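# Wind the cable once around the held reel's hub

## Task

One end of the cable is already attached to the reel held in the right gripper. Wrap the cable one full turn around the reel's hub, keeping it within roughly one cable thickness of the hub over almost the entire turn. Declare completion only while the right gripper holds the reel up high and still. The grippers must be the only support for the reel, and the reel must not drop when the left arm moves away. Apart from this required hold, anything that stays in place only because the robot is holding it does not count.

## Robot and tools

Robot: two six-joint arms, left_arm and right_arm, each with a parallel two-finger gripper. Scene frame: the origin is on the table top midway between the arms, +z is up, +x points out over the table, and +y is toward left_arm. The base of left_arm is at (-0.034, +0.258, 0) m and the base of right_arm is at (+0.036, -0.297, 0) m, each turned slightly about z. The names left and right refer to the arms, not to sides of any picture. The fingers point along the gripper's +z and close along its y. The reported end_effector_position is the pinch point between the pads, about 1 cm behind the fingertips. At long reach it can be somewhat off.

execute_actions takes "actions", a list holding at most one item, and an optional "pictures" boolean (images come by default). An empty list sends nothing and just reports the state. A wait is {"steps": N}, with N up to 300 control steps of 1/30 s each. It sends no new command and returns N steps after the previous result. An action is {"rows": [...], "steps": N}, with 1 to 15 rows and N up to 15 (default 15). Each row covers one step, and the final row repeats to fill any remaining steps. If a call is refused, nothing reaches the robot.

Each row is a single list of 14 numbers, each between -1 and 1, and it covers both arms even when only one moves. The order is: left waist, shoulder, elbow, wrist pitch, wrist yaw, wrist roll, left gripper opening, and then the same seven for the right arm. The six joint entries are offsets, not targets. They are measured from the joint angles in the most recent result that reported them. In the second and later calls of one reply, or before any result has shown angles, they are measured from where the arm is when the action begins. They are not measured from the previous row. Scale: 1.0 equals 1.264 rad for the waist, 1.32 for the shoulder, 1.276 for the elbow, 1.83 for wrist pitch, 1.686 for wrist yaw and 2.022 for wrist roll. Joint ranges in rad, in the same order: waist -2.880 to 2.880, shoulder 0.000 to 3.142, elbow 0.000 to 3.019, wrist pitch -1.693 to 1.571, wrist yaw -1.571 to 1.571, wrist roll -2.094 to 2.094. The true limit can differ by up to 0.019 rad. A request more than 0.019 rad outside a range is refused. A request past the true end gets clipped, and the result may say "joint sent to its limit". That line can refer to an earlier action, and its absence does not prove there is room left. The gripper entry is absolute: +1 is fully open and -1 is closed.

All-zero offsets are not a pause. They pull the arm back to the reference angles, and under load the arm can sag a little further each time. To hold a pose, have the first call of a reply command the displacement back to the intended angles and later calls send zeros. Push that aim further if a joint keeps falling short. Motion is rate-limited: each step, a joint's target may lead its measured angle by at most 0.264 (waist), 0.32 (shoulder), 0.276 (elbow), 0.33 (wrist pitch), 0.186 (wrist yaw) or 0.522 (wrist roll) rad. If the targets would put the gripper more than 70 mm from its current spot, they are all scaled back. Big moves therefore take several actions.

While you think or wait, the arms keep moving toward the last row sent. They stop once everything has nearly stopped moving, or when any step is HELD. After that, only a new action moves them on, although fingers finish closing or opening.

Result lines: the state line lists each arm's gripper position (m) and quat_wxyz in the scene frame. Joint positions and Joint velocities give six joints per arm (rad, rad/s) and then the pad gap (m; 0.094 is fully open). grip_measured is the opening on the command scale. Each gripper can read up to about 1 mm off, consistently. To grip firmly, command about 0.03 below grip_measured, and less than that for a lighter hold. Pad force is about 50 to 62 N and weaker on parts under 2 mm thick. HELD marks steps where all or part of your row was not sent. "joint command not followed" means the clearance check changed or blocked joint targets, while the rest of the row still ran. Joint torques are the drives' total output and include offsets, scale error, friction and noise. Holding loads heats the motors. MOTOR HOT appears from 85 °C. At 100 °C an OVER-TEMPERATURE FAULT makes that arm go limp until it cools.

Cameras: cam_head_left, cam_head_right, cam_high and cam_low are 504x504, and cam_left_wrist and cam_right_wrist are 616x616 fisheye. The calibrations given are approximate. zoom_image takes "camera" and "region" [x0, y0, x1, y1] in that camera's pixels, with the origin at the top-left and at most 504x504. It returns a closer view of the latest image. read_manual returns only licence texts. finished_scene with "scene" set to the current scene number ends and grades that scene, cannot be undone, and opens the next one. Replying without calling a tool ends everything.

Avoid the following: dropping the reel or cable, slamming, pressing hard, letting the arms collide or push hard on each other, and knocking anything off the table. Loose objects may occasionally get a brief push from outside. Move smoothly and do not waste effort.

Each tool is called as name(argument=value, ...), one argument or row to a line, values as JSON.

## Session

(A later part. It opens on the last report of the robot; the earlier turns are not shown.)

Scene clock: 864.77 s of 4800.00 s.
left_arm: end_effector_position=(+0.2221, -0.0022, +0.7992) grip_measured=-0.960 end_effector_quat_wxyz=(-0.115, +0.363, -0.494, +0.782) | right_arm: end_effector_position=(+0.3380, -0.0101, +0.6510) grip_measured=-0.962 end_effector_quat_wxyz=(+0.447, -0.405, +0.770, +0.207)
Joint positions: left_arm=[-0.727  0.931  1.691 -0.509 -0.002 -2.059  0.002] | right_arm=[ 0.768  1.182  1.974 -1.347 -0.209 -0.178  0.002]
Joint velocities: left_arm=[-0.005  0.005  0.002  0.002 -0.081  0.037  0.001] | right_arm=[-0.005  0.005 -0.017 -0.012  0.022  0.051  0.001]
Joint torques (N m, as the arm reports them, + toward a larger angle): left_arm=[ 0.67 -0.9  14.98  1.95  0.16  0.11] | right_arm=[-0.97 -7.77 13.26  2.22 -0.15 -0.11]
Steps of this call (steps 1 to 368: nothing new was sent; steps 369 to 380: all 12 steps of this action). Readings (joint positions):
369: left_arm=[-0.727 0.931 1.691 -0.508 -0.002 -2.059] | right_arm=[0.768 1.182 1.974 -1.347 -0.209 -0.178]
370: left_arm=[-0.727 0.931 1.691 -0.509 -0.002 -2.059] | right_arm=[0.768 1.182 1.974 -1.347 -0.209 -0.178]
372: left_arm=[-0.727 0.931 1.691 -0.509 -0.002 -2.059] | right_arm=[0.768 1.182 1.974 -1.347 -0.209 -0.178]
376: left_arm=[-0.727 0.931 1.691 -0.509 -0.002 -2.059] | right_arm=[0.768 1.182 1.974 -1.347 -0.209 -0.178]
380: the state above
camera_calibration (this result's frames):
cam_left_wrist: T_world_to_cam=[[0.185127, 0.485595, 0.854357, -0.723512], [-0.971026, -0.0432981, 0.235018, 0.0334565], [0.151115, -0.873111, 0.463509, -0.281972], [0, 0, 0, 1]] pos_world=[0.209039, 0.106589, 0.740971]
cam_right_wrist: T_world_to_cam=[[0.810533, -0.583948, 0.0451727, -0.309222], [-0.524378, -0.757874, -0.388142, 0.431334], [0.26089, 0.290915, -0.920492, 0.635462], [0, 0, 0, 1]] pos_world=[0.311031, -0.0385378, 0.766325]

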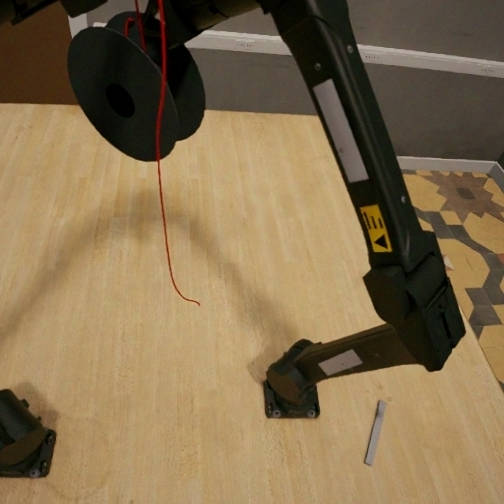

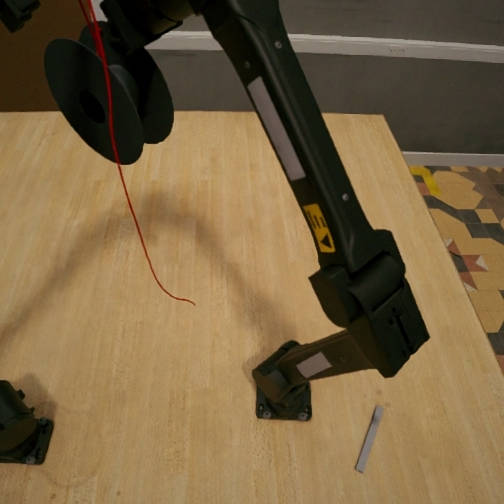

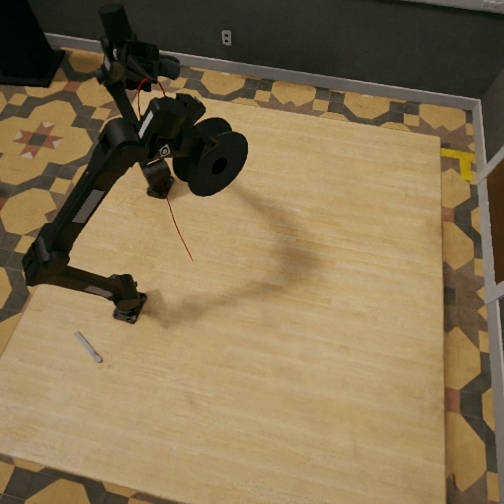

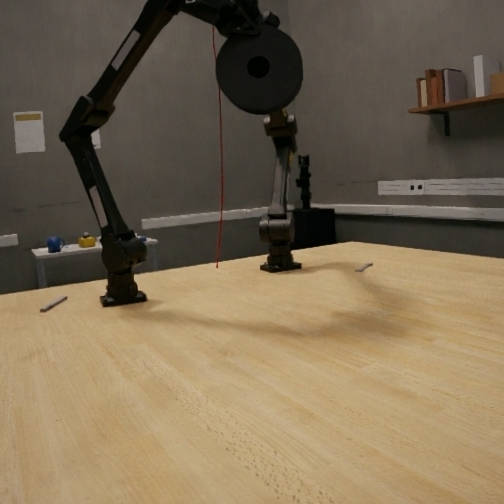

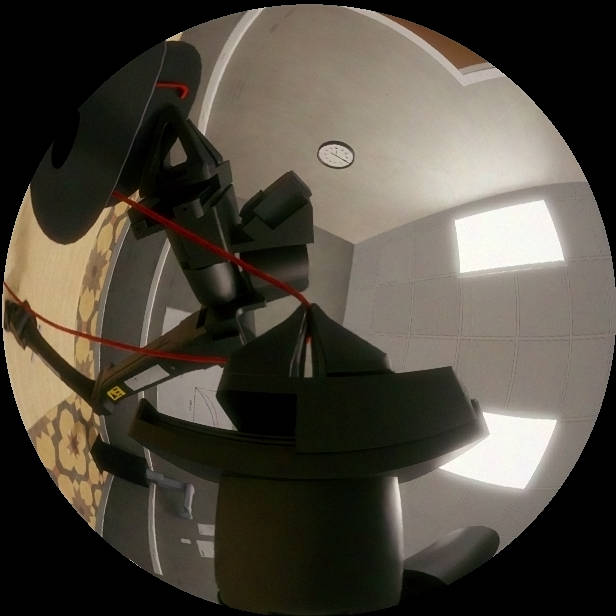

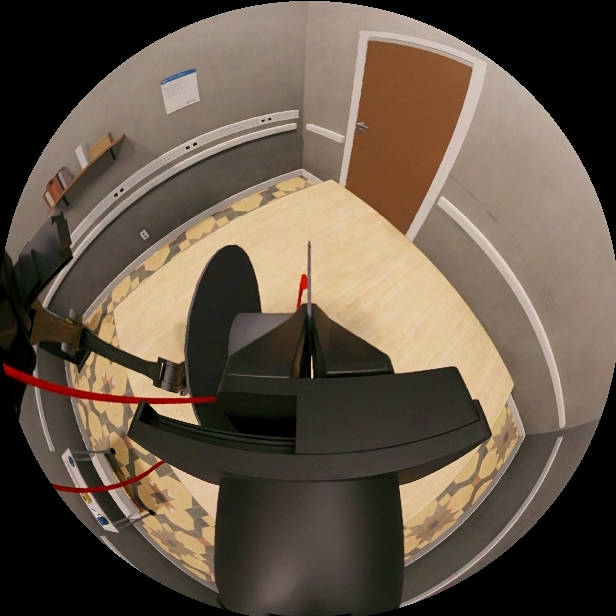

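execute_actions(
  actions=[
    {"rows": [[0.0106,-0.0068,0.0492,0,0.001,-0.0054,-1,0,-0.0042,0.0337,0.0071,0.001,0,-1],[0.0213,-0.0108,0.0387,0,0.001,-0.0054,-1,0,-0.0042,0.0337,0.0071,0.001,0,-1],[0.0373,-0.0149,0.0281,0,0.001,-0.0054,-1,0,-0.0042,0.0337,0.0071,0.001,0,-1],[0.0561,-0.0181,0.0197,0,0.001,-0.0054,-1,0,-0.0042,0.0337,0.0071,0.001,0,-1],[0.0775,-0.0213,0.0112,0,0.001,-0.0054,-1,0,-0.0042,0.0337,0.0071,0.001,0,-1],[0.1016,-0.0246,0.0028,0,0.001,-0.0054,-1,0,-0.0042,0.0337,0.0071,0.001,0,-1],[0.1257,-0.0278,-0.0057,0,0.001,-0.0054,-1,0,-0.0042,0.0337,0.0071,0.001,0,-1],[0.1524,-0.0311,-0.0141,0,0.001,-0.0054,-1,0,-0.0042,0.0337,0.0071,0.001,0,-1],[0.1765,-0.0339,-0.0215,0,0.001,-0.0054,-1,0,-0.0042,0.0337,0.0071,0.001,0,-1],[0.2006,-0.0367,-0.0289,0,0.001,-0.0054,-1,0,-0.0042,0.0337,0.0071,0.001,0,-1],[0.2220,-0.0387,-0.0342,0,0.001,-0.0054,-1,0,-0.0042,0.0337,0.0071,0.001,0,-1],[0.2408,-0.0408,-0.0395,0,0.001,-0.0054,-1,0,-0.0042,0.0337,0.0071,0.001,0,-1],[0.2568,-0.0420,-0.0426,0,0.001,-0.0054,-1,0,-0.0042,0.0337,0.0071,0.001,0,-1],[0.2675,-0.0428,-0.0447,0,0.001,-0.0054,-1,0,-0.0042,0.0337,0.0071,0.001,0,-1],[0.2729,-0.0432,-0.0458,0,0.001,-0.0054,-1,0,-0.0042,0.0337,0.0071,0.001,0,-1]], "steps": 15},
  ],
)

execute_actions(
  actions=[
    {"steps": 20},
  ],
)

Scene clock: 925.27 s of 4800.00 s.
left_arm: end_effector_position=(+0.2867, +0.0915, +0.7793) grip_measured=-0.960 end_effector_quat_wxyz=(-0.233, +0.443, -0.438, +0.747) | right_arm: end_effector_position=(+0.3380, -0.0101, +0.6510) grip_measured=-0.962 end_effector_quat_wxyz=(+0.446, -0.405, +0.770, +0.208)
Joint positions: left_arm=[-0.412  0.896  1.63  -0.509  0.001 -2.06   0.002] | right_arm=[ 0.768  1.182  1.974 -1.347 -0.209 -0.177  0.002]
Joint velocities: left_arm=[ 0.415 -0.005 -0.139  0.027  0.007  0.007 -0.   ] | right_arm=[-0.005 -0.005  0.002 -0.012 -0.037 -0.081 -0.   ]
Joint torques (N m, as the arm reports them, + toward a larger angle): left_arm=[-0.26 -2.2   9.69  1.95  0.    0.17] | right_arm=[-0.25 -7.39 13.32  2.06 -0.19 -0.12]
Steps of this call (steps 1 to 15: the robot went on to your last target; steps 16 to 1800: nothing new was sent; steps 1801 to 1815: all 15 steps of this action). Readings (joint positions):
1801: left_arm=[-0.727 0.931 1.691 -0.509 -0.002 -2.059] | right_arm=[0.768 1.182 1.974 -1.347 -0.209 -0.178]
1802: left_arm=[-0.726 0.931 1.691 -0.509 -0.002 -2.059] | right_arm=[0.768 1.182 1.974 -1.347 -0.209 -0.178]
1804: left_arm=[-0.708 0.931 1.691 -0.509 -0.001 -2.060] | right_arm=[0.768 1.182 1.974 -1.347 -0.209 -0.178]
1808: left_arm=[-0.607 0.925 1.686 -0.509 -0.000 -2.060] | right_arm=[0.768 1.182 1.974 -1.347 -0.209 -0.178]
1815: the state above
camera_calibration (this result's frames):
cam_left_wrist: T_world_to_cam=[[0.047026, 0.508979, 0.859494, -0.730512], [-0.904897, -0.342686, 0.252443, 0.0998177], [0.423024, -0.789625, 0.444458, -0.271493], [0, 0, 0, 1]] pos_world=[0.239526, 0.191643, 0.723339]
cam_right_wrist: T_world_to_cam=[[0.810522, -0.584028, 0.0443264, -0.308603], [-0.52468, -0.757623, -0.388223, 0.431501], [0.260316, 0.291407, -0.920499, 0.635673], [0, 0, 0, 1]] pos_world=[0.311054, -0.0385569, 0.766334]

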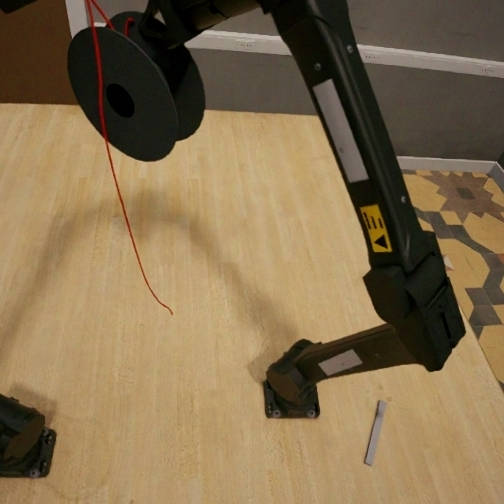

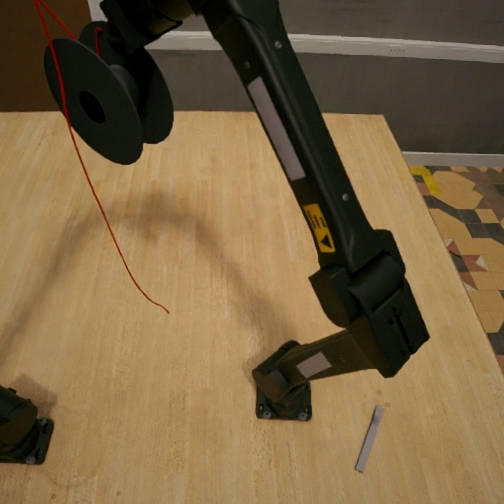

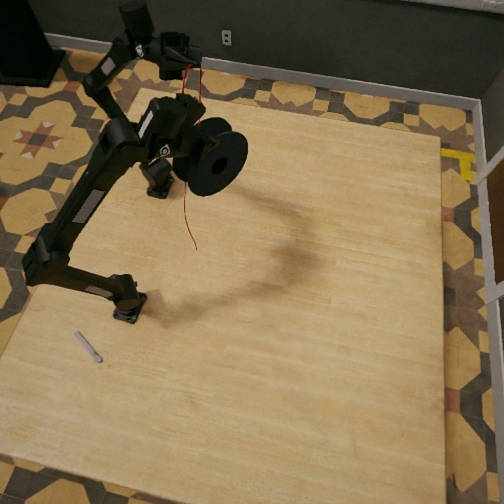

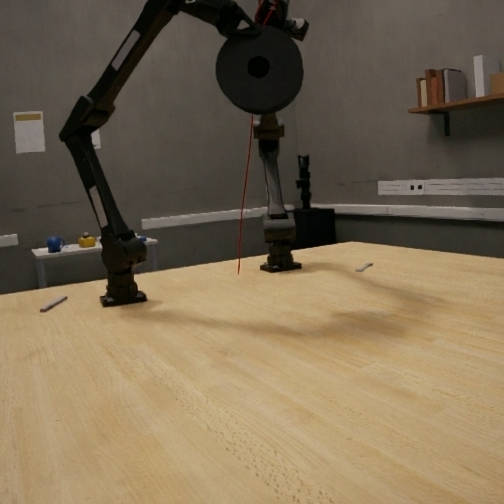

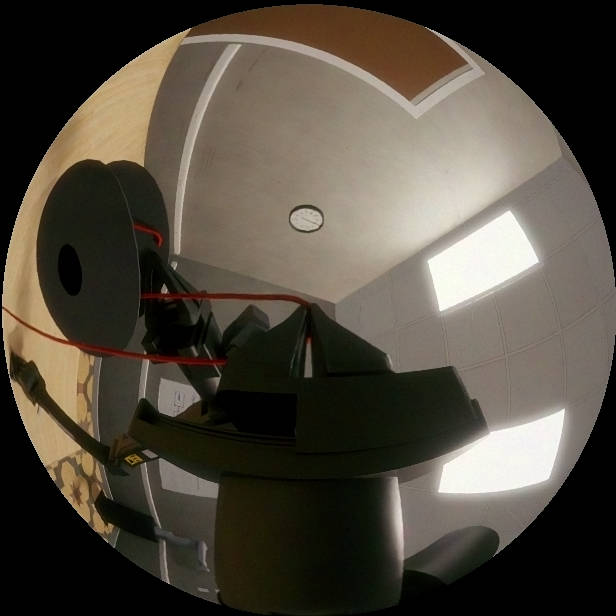

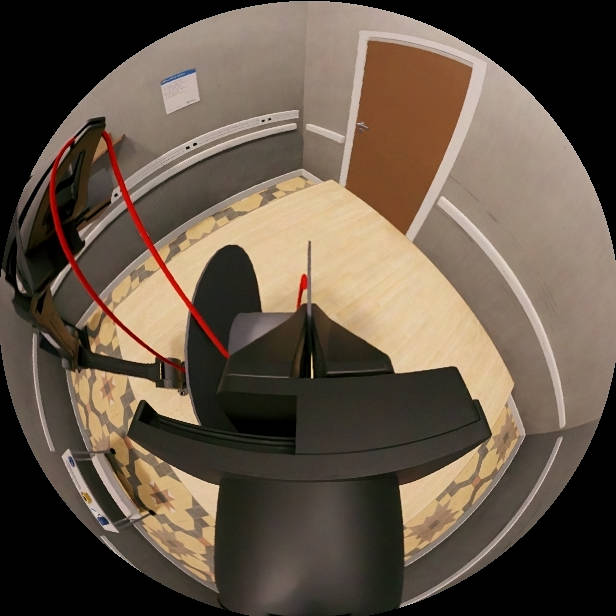

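Scene clock: 925.93 s of 4800.00 s.
left_arm: end_effector_position=(+0.2912, +0.0964, +0.7757) grip_measured=-0.960 end_effector_quat_wxyz=(-0.238, +0.449, -0.436, +0.743) | right_arm: end_effector_position=(+0.3380, -0.0101, +0.6510) grip_measured=-0.962 end_effector_quat_wxyz=(+0.446, -0.405, +0.770, +0.208)
Joint positions: left_arm=[-0.394  0.895  1.623 -0.509  0.002 -2.061  0.002] | right_arm=[ 0.768  1.182  1.974 -1.347 -0.209 -0.177  0.002]
Joint velocities: left_arm=[-0.015 -0.005  0.007  0.012 -0.066 -0.007  0.   ] | right_arm=[-0.005  0.005 -0.007 -0.017 -0.022 -0.022  0.001]
Joint torques (N m, as the arm reports them, + toward a larger angle): left_arm=[ 1.06 -1.92  9.74  1.94 -0.03  0.11] | right_arm=[-1.   -8.19 13.31  2.08 -0.16 -0.04]
Steps of this call (steps 1 to 20: the robot went on to your last target). Readings (joint positions):
1: left_arm=[-0.401 0.896 1.626 -0.509 0.001 -2.060] | right_arm=[0.768 1.182 1.974 -1.347 -0.209 -0.177]
2: left_arm=[-0.395 0.896 1.624 -0.509 0.001 -2.060] | right_arm=[0.768 1.182 1.974 -1.347 -0.209 -0.177]
4: left_arm=[-0.394 0.896 1.623 -0.509 0.002 -2.060] | right_arm=[0.768 1.182 1.974 -1.347 -0.209 -0.177]
8: left_arm=[-0.394 0.895 1.623 -0.509 0.002 -2.060] | right_arm=[0.768 1.182 1.974 -1.347 -0.209 -0.177]
20: the state above
camera_calibration (this result's frames):
cam_left_wrist: T_world_to_cam=[[0.0433569, 0.507329, 0.860661, -0.729881], [-0.897408, -0.358822, 0.256721, 0.102515], [0.439066, -0.783495, 0.439724, -0.269487], [0, 0, 0, 1]] pos_world=[0.241966, 0.195933, 0.720362]
cam_right_wrist: T_world_to_cam=[[0.810522, -0.584028, 0.0443264, -0.308603], [-0.52468, -0.757623, -0.388223, 0.431501], [0.260316, 0.291407, -0.920499, 0.635673], [0, 0, 0, 1]] pos_world=[0.311054, -0.0385569, 0.766334]

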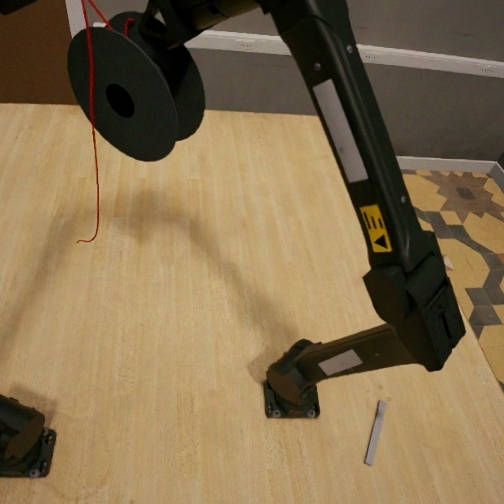

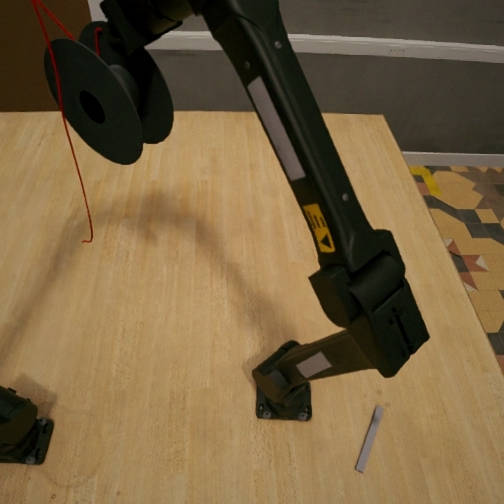

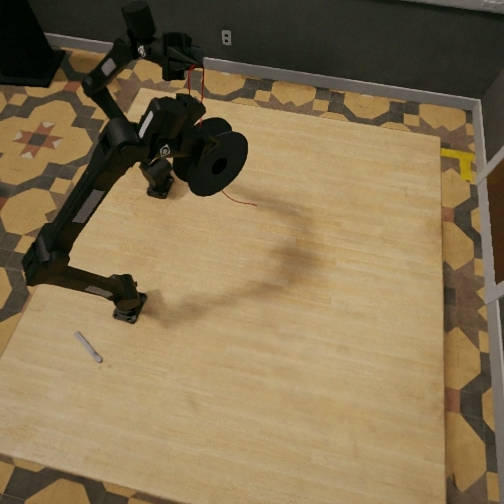

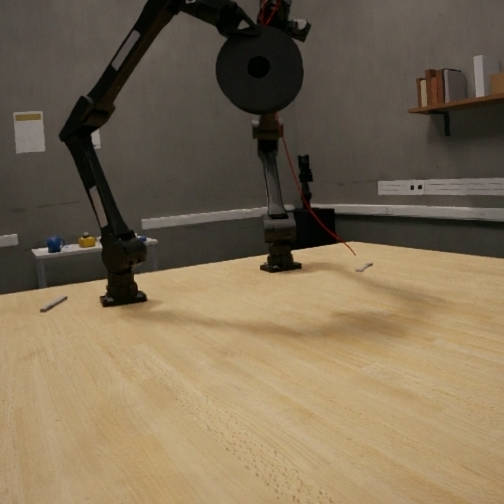

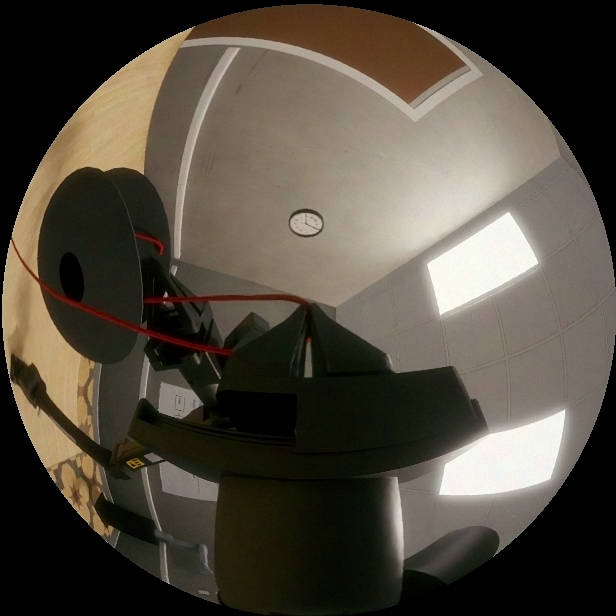

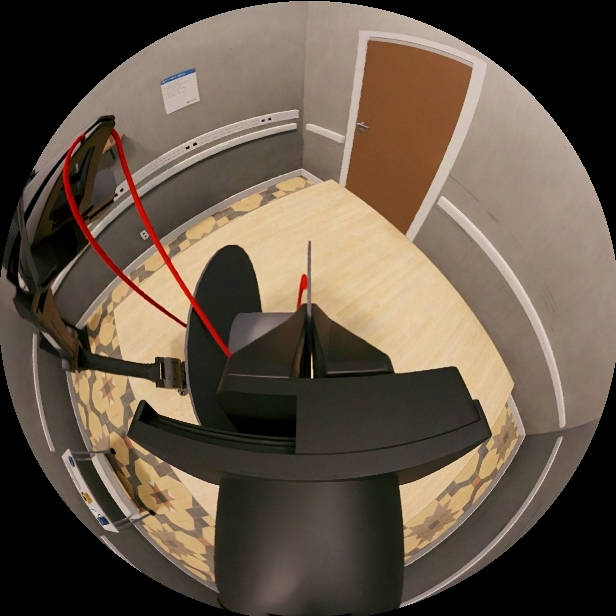

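zoom_image(
  camera="cam_right_wrist",
  region=[40, 100, 340, 400],
)

zoom_image(
  camera="cam_left_wrist",
  region=[20, 150, 340, 400],
)

Region (40, 100, 340, 400) of cam_right_wrist's 616x616 image, scaled by 1.680, with more detail than that image has.

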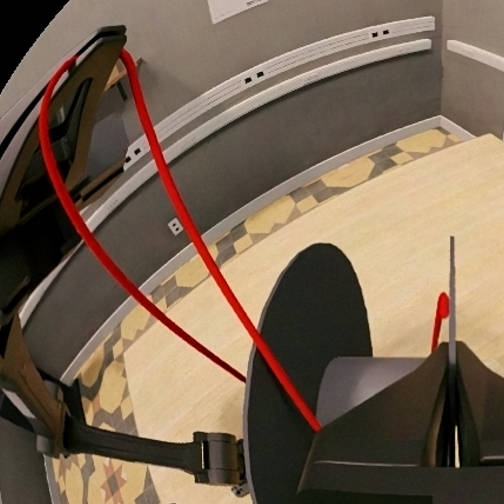

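Region (20, 150, 340, 400) of cam_left_wrist's 616x616 image, scaled by 1.575, with more detail than that image has; it fills the top 394 rows of this view, and the rest is white.

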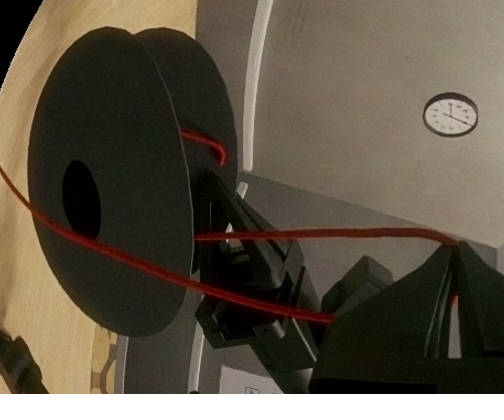

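execute_actions(
  actions=[
    {"rows": [[0.0110,-0.0178,0.0013,0.0022,0,-0.0045,-1,0,-0.0042,0.0337,0.0071,0.001,0,-1],[0.0180,-0.0215,-0.0109,0.0057,0,-0.0045,-1,0,-0.0042,0.0337,0.0071,0.001,0,-1],[0.0300,-0.0270,-0.0293,0.0109,0,-0.0045,-1,0,-0.0042,0.0337,0.0071,0.001,0,-1],[0.0460,-0.0333,-0.0501,0.0167,0,-0.0045,-1,0,-0.0042,0.0337,0.0071,0.001,0,-1],[0.0640,-0.0400,-0.0721,0.0229,0,-0.0045,-1,0,-0.0042,0.0337,0.0071,0.001,0,-1],[0.0830,-0.0467,-0.0941,0.0291,0,-0.0045,-1,0,-0.0042,0.0337,0.0071,0.001,0,-1],[0.1020,-0.0530,-0.1149,0.0350,0,-0.0045,-1,0,-0.0042,0.0337,0.0071,0.001,0,-1],[0.1180,-0.0576,-0.1416,0.0459,0,-0.0045,-1,0,-0.0042,0.0337,0.0071,0.001,0,-1],[0.1320,-0.0621,-0.1683,0.0567,0,-0.0045,-1,0,-0.0042,0.0337,0.0071,0.001,0,-1],[0.1450,-0.0667,-0.1950,0.0676,0,-0.0045,-1,0,-0.0042,0.0337,0.0071,0.001,0,-1],[0.1560,-0.0710,-0.2203,0.0779,0,-0.0045,-1,0,-0.0042,0.0337,0.0071,0.001,0,-1],[0.1660,-0.0748,-0.2425,0.0869,0,-0.0045,-1,0,-0.0042,0.0337,0.0071,0.001,0,-1],[0.1730,-0.0774,-0.2574,0.0930,0,-0.0045,-1,0,-0.0042,0.0337,0.0071,0.001,0,-1],[0.1772,-0.0784,-0.2633,0.0954,0,-0.0045,-1,0,-0.0042,0.0337,0.0071,0.001,0,-1]], "steps": 15},
  ],
  pictures=false,
)

execute_actions(
  actions=[
    {"steps": 25},
  ],
)

Scene clock: 986.43 s of 4800.00 s.
left_arm: end_effector_position=(+0.3353, +0.1629, +0.6667) grip_measured=-0.960 end_effector_quat_wxyz=(-0.303, +0.517, -0.407, +0.689) | right_arm: end_effector_position=(+0.3382, -0.0103, +0.6510) grip_measured=-0.962 end_effector_quat_wxyz=(+0.447, -0.405, +0.771, +0.207)
Joint positions: left_arm=[-0.184  0.793  1.302 -0.375  0.003 -2.061  0.002] | right_arm=[ 0.768  1.182  1.974 -1.347 -0.207 -0.177  0.002]
Joint velocities: left_arm=[ 0.161  0.034 -0.481  0.1    0.007 -0.037  0.   ] | right_arm=[-0.005  0.015 -0.007  0.007  0.007 -0.051  0.   ]
Joint torques (N m, as the arm reports them, + toward a larger angle): left_arm=[-0.27 -1.31 11.28  3.41 -0.01  0.11] | right_arm=[-0.43 -6.81 13.28  2.02 -0.27 -0.03]
Steps of this call (steps 1 to 15: the robot went on to your last target; steps 16 to 1800: nothing new was sent; steps 1801 to 1815: all 15 steps of this action). Readings (joint positions):
1801: left_arm=[-0.394 0.895 1.623 -0.509 0.003 -2.061] | right_arm=[0.768 1.182 1.974 -1.347 -0.209 -0.177]
1802: left_arm=[-0.393 0.895 1.621 -0.509 0.003 -2.061] | right_arm=[0.768 1.182 1.974 -1.347 -0.209 -0.177]
1804: left_arm=[-0.382 0.885 1.601 -0.506 0.003 -2.061] | right_arm=[0.768 1.182 1.974 -1.347 -0.208 -0.177]
1808: left_arm=[-0.299 0.839 1.502 -0.474 0.003 -2.061] | right_arm=[0.768 1.182 1.974 -1.347 -0.207 -0.177]
1815: the state above

Scene clock: 987.27 s of 4800.00 s.
left_arm: end_effector_position=(+0.3441, +0.1628, +0.6536) grip_measured=-0.960 end_effector_quat_wxyz=(-0.303, +0.523, -0.410, +0.683) | right_arm: end_effector_position=(+0.3382, -0.0103, +0.6510) grip_measured=-0.962 end_effector_quat_wxyz=(+0.447, -0.405, +0.771, +0.207)
Joint positions: left_arm=[-0.179  0.8    1.277 -0.36   0.003 -2.061  0.002] | right_arm=[ 0.768  1.182  1.974 -1.347 -0.207 -0.177  0.002]
Joint velocities: left_arm=[ 0.005  0.005  0.012 -0.022  0.037  0.081 -0.001] | right_arm=[ 0.005  0.015  0.002  0.002  0.022 -0.022 -0.001]
Joint torques (N m, as the arm reports them, + toward a larger angle): left_arm=[ 0.98 -1.25 11.08  3.07  0.    0.13] | right_arm=[ 0.21 -7.74 13.2   2.07 -0.26 -0.11]
Steps of this call (steps 1 to 25: the robot went on to your last target). Readings (joint positions):
1: left_arm=[-0.180 0.795 1.289 -0.374 0.003 -2.061] | right_arm=[0.768 1.182 1.974 -1.347 -0.207 -0.177]
2: left_arm=[-0.179 0.797 1.281 -0.374 0.003 -2.061] | right_arm=[0.768 1.182 1.974 -1.347 -0.207 -0.177]
4: left_arm=[-0.179 0.801 1.277 -0.372 0.003 -2.061] | right_arm=[0.768 1.182 1.974 -1.347 -0.207 -0.177]
8: left_arm=[-0.179 0.800 1.277 -0.361 0.003 -2.061] | right_arm=[0.768 1.182 1.974 -1.347 -0.207 -0.177]
25: the state above
camera_calibration (this result's frames):
cam_left_wrist: T_world_to_cam=[[0.0204641, 0.483454, 0.875131, -0.658382], [-0.772701, -0.547802, 0.320695, 0.151234], [0.63444, -0.682778, 0.362355, -0.220061], [0, 0, 0, 1]] pos_world=[0.269947, 0.250891, 0.607411]
cam_right_wrist: T_world_to_cam=[[0.809546, -0.585307, 0.0452933, -0.309238], [-0.525665, -0.757076, -0.387959, 0.43162], [0.261365, 0.290261, -0.920563, 0.635314], [0, 0, 0, 1]] pos_world=[0.311181, -0.0386372, 0.766304]

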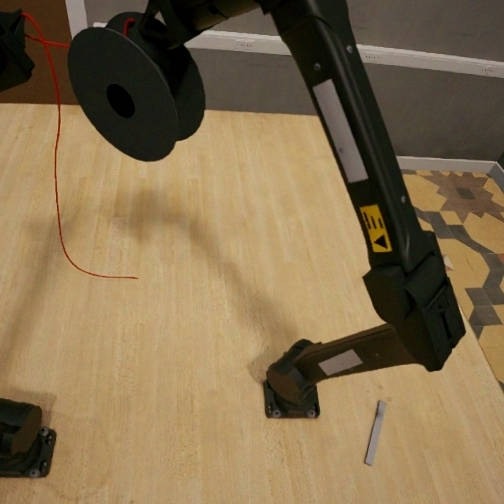

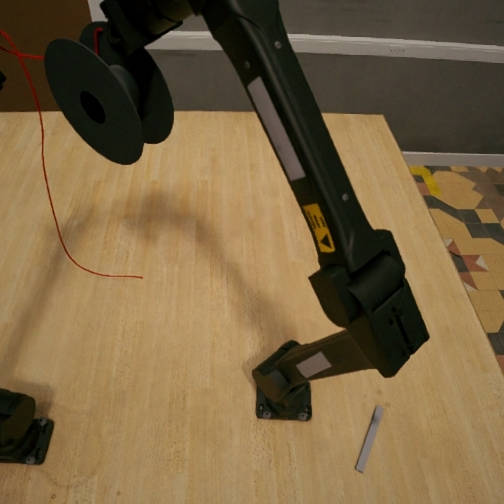

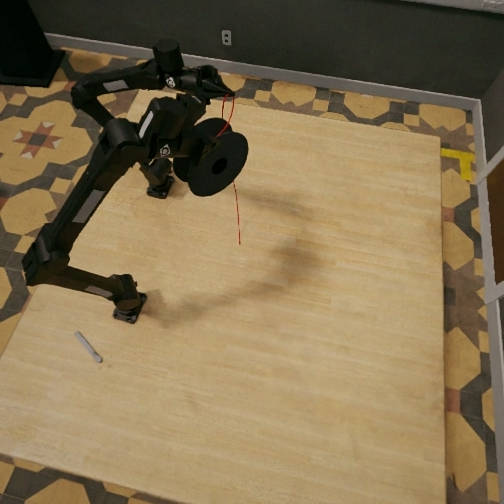

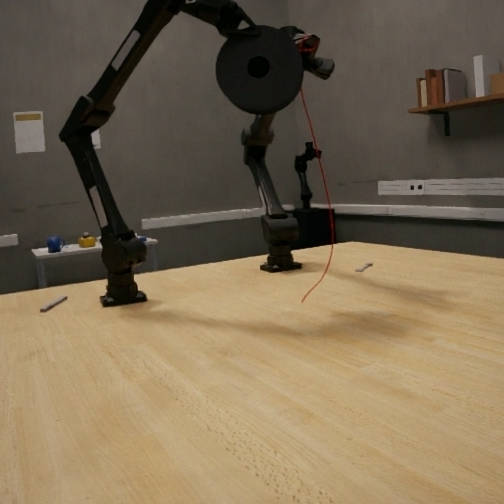

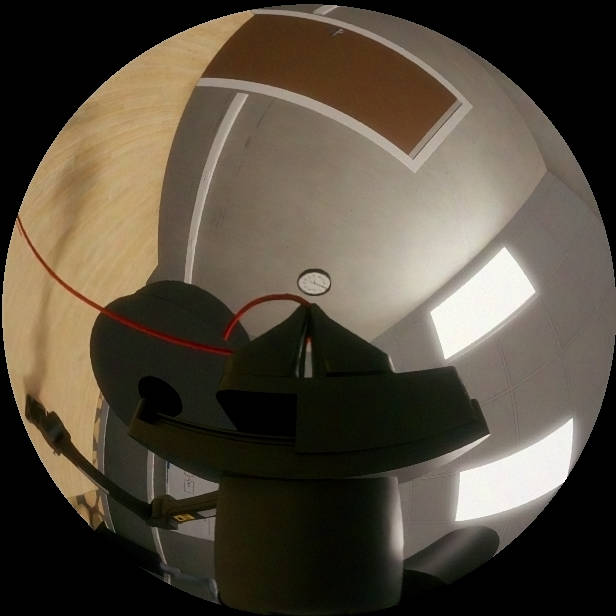

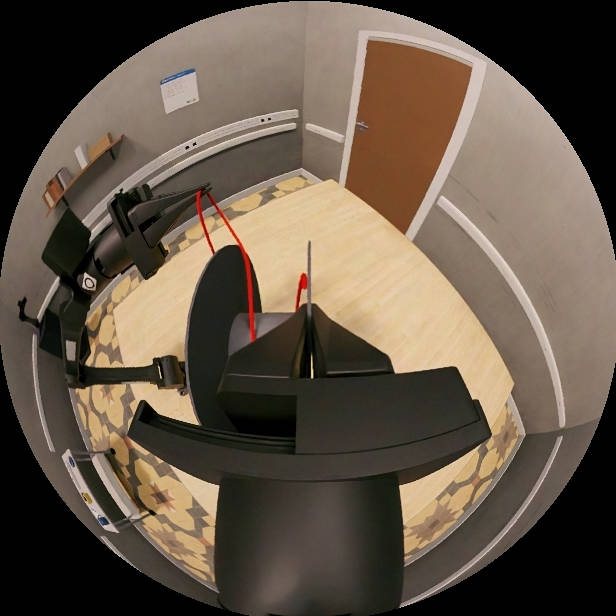

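zoom_image(
  camera="cam_right_wrist",
  region=[100, 160, 340, 400],
)

zoom_image(
  camera="cam_high",
  region=[140, 60, 280, 200],
)

zoom_image(
  camera="cam_head_left",
  region=[0, 0, 220, 170],
)

Region (100, 160, 340, 400) of cam_right_wrist's 616x616 image, scaled by 2.100, with more detail than that image has.

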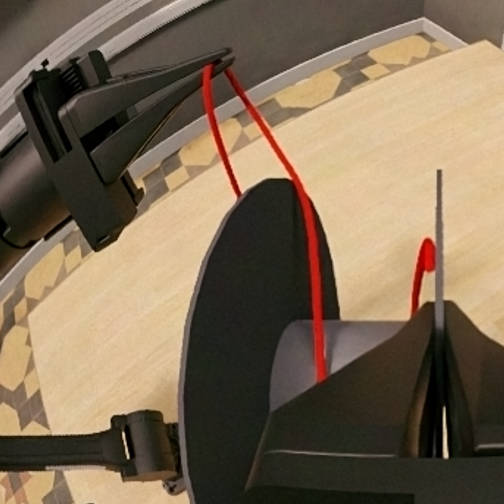

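Region (140, 60, 280, 200) of cam_high's 504x504 image, scaled by 3.600, with more detail than that image has.

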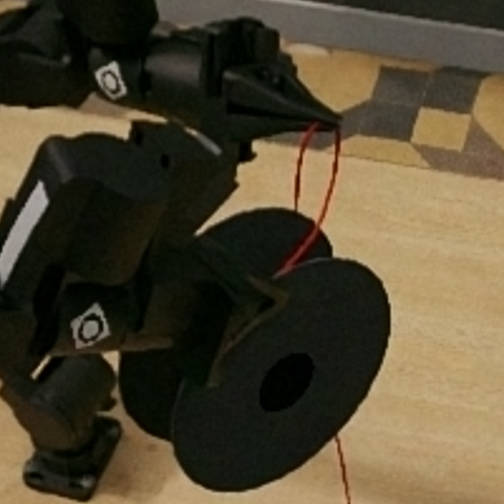

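Region (0, 0, 220, 170) of cam_head_left's 504x504 image, scaled by 2.291, with more detail than that image has; it fills the top 389 rows of this view, and the rest is white.

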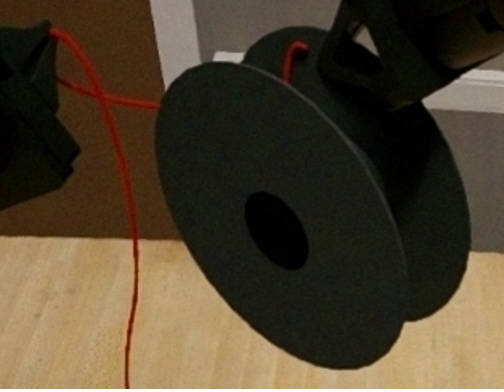

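execute_actions(
  actions=[
    {"rows": [[0.0114,-0.0057,0.0071,0.0143,0.0052,-0.0045,-1,0,-0.0042,0.0337,0.0071,0,0,-1],[0.0186,-0.0046,0.0060,0.0149,0.0172,-0.0045,-1,0,-0.0042,0.0337,0.0071,0,0,-1],[0.0287,-0.0029,0.0045,0.0157,0.0341,-0.0045,-1,0,-0.0042,0.0337,0.0071,0,0,-1],[0.0402,-0.0011,0.0028,0.0167,0.0533,-0.0045,-1,0,-0.0042,0.0337,0.0071,0,0,-1],[0.0531,0.0010,0.0008,0.0178,0.0749,-0.0045,-1,0,-0.0042,0.0337,0.0071,0,0,-1],[0.0660,0.0031,-0.0012,0.0189,0.0966,-0.0045,-1,0,-0.0042,0.0337,0.0071,0,0,-1],[0.0790,0.0052,-0.0032,0.0201,0.1182,-0.0045,-1,0,-0.0042,0.0337,0.0071,0,0,-1],[0.0919,0.0072,-0.0051,0.0212,0.1398,-0.0045,-1,0,-0.0042,0.0337,0.0071,0,0,-1],[0.1048,0.0093,-0.0071,0.0223,0.1615,-0.0045,-1,0,-0.0042,0.0337,0.0071,0,0,-1],[0.1177,0.0114,-0.0091,0.0234,0.1831,-0.0045,-1,0,-0.0042,0.0337,0.0071,0,0,-1],[0.1292,0.0132,-0.0108,0.0244,0.2023,-0.0045,-1,0,-0.0042,0.0337,0.0071,0,0,-1],[0.1393,0.0149,-0.0123,0.0252,0.2192,-0.0045,-1,0,-0.0042,0.0337,0.0071,0,0,-1],[0.1465,0.0160,-0.0134,0.0258,0.2312,-0.0045,-1,0,-0.0042,0.0337,0.0071,0,0,-1],[0.1508,0.0167,-0.0141,0.0262,0.2384,-0.0045,-1,0,-0.0042,0.0337,0.0071,0,0,-1]], "steps": 15},
  ],
  pictures=false,
)

execute_actions(
  actions=[
    {"steps": 20},
  ],
)

Scene clock: 1047.77 s of 4800.00 s.
left_arm: end_effector_position=(+0.3405, +0.1649, +0.6507) grip_measured=-0.960 end_effector_quat_wxyz=(-0.242, +0.463, -0.477, +0.707) | right_arm: end_effector_position=(+0.3382, -0.0103, +0.6510) grip_measured=-0.962 end_effector_quat_wxyz=(+0.447, -0.405, +0.771, +0.207)
Joint positions: left_arm=[-0.004  0.804  1.269 -0.339  0.398 -2.061  0.002] | right_arm=[ 0.768  1.182  1.974 -1.347 -0.207 -0.177  0.002]
Joint velocities: left_arm=[ 0.19   0.044 -0.056  0.007  0.183 -0.022  0.   ] | right_arm=[-0.015 -0.005 -0.022  0.017  0.037 -0.007 -0.001]
Joint torques (N m, as the arm reports them, + toward a larger angle): left_arm=[0.53 0.67 9.52 3.1  0.14 0.11] | right_arm=[ 0.14 -7.82 13.28  2.05 -0.3  -0.04]
Steps of this call (steps 1 to 15: the robot went on to your last target; steps 16 to 1800: nothing new was sent; steps 1801 to 1815: all 15 steps of this action). Readings (joint positions):
1801: left_arm=[-0.178 0.800 1.277 -0.360 0.006 -2.061] | right_arm=[0.768 1.182 1.974 -1.347 -0.207 -0.177]
1802: left_arm=[-0.177 0.800 1.277 -0.360 0.019 -2.061] | right_arm=[0.768 1.182 1.974 -1.347 -0.207 -0.177]
1804: left_arm=[-0.165 0.800 1.277 -0.359 0.068 -2.061] | right_arm=[0.768 1.182 1.974 -1.347 -0.207 -0.177]
1808: left_arm=[-0.106 0.800 1.277 -0.352 0.208 -2.061] | right_arm=[0.768 1.182 1.974 -1.347 -0.207 -0.177]
1815: the state above

Scene clock: 1048.43 s of 4800.00 s.
left_arm: end_effector_position=(+0.3465, +0.1660, +0.6444) grip_measured=-0.960 end_effector_quat_wxyz=(-0.239, +0.468, -0.479, +0.703) | right_arm: end_effector_position=(+0.3382, -0.0103, +0.6510) grip_measured=-0.962 end_effector_quat_wxyz=(+0.447, -0.405, +0.771, +0.207)
Joint positions: left_arm=[ 0.002  0.814  1.264 -0.339  0.403 -2.061  0.002] | right_arm=[ 0.768  1.182  1.974 -1.347 -0.207 -0.177  0.002]
Joint velocities: left_arm=[-0.015 -0.005 -0.007  0.007 -0.007  0.037  0.   ] | right_arm=[ 0.005  0.005 -0.012 -0.002  0.007 -0.007  0.   ]
Joint torques (N m, as the arm reports them, + toward a larger angle): left_arm=[ 1.05 -0.26  9.99  3.09  0.13  0.12] | right_arm=[-0.22 -7.24 13.58  2.14 -0.25  0.04]
Steps of this call (steps 1 to 15: the robot went on to your last target; steps 16 to 20: nothing new was sent). Readings (joint positions):
1: left_arm=[0.000 0.806 1.268 -0.339 0.401 -2.061] | right_arm=[0.768 1.182 1.974 -1.347 -0.207 -0.177]
2: left_arm=[0.002 0.808 1.266 -0.339 0.402 -2.061] | right_arm=[0.768 1.182 1.974 -1.347 -0.207 -0.177]
4: left_arm=[0.002 0.812 1.265 -0.339 0.403 -2.061] | right_arm=[0.768 1.182 1.974 -1.347 -0.207 -0.177]
8: left_arm=[0.002 0.814 1.264 -0.339 0.403 -2.061] | right_arm=[0.768 1.182 1.974 -1.347 -0.207 -0.177]
20: the state above
All arms were judged still, so your last target was given up. Only a new action makes them travel on or press farther. Fingers that are still opening or closing keep moving.
camera_calibration (this result's frames):
cam_left_wrist: T_world_to_cam=[[0.11824, 0.427782, 0.896115, -0.690096], [-0.874259, -0.383061, 0.29822, 0.180075], [0.47084, -0.818698, 0.328699, -0.115137], [0, 0, 0, 1]] pos_world=[0.293241, 0.269928, 0.602548]
cam_right_wrist: T_world_to_cam=[[0.809546, -0.585307, 0.0452933, -0.309238], [-0.525665, -0.757076, -0.387959, 0.43162], [0.261365, 0.290261, -0.920563, 0.635314], [0, 0, 0, 1]] pos_world=[0.311181, -0.0386372, 0.766304]

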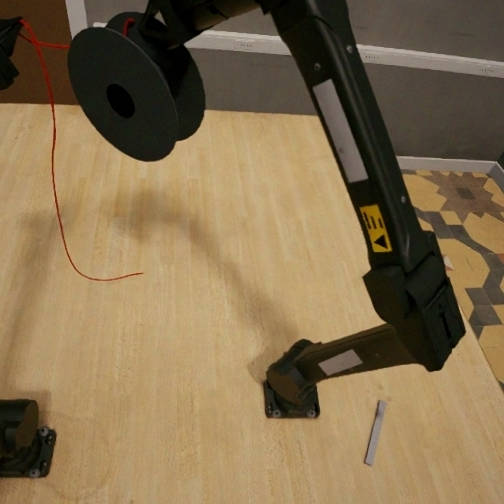

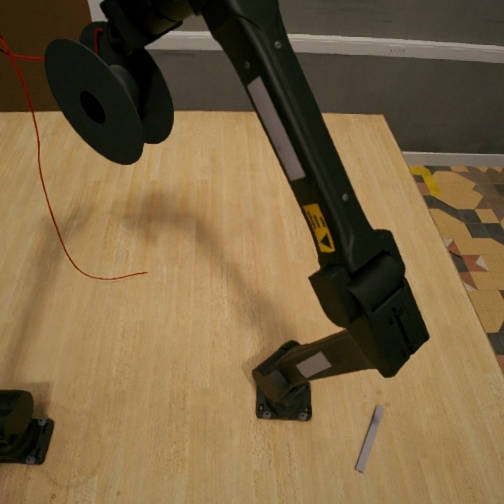

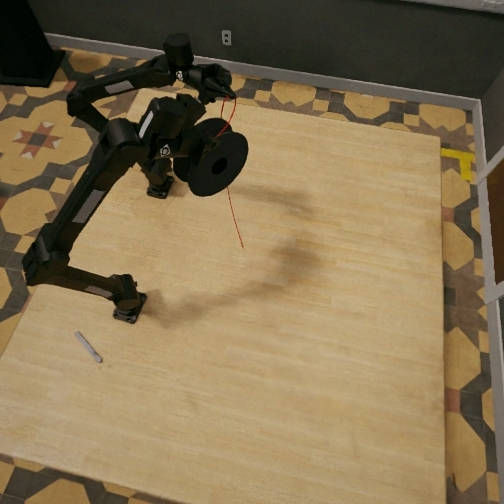

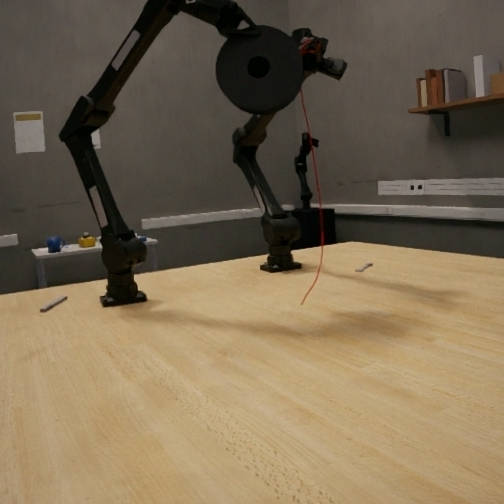

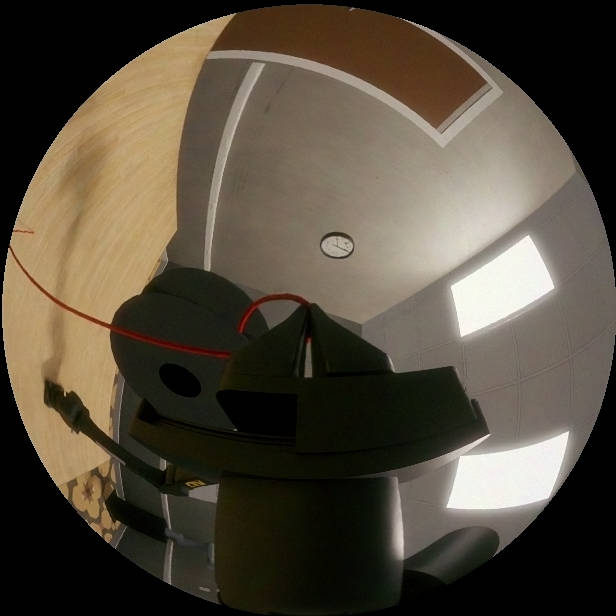

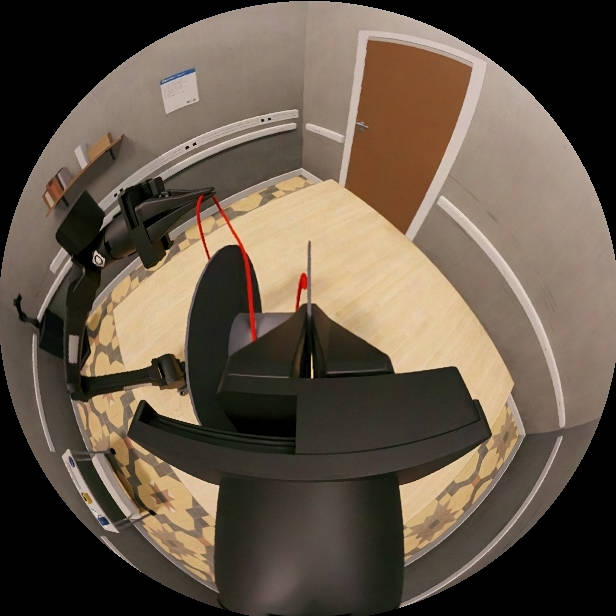

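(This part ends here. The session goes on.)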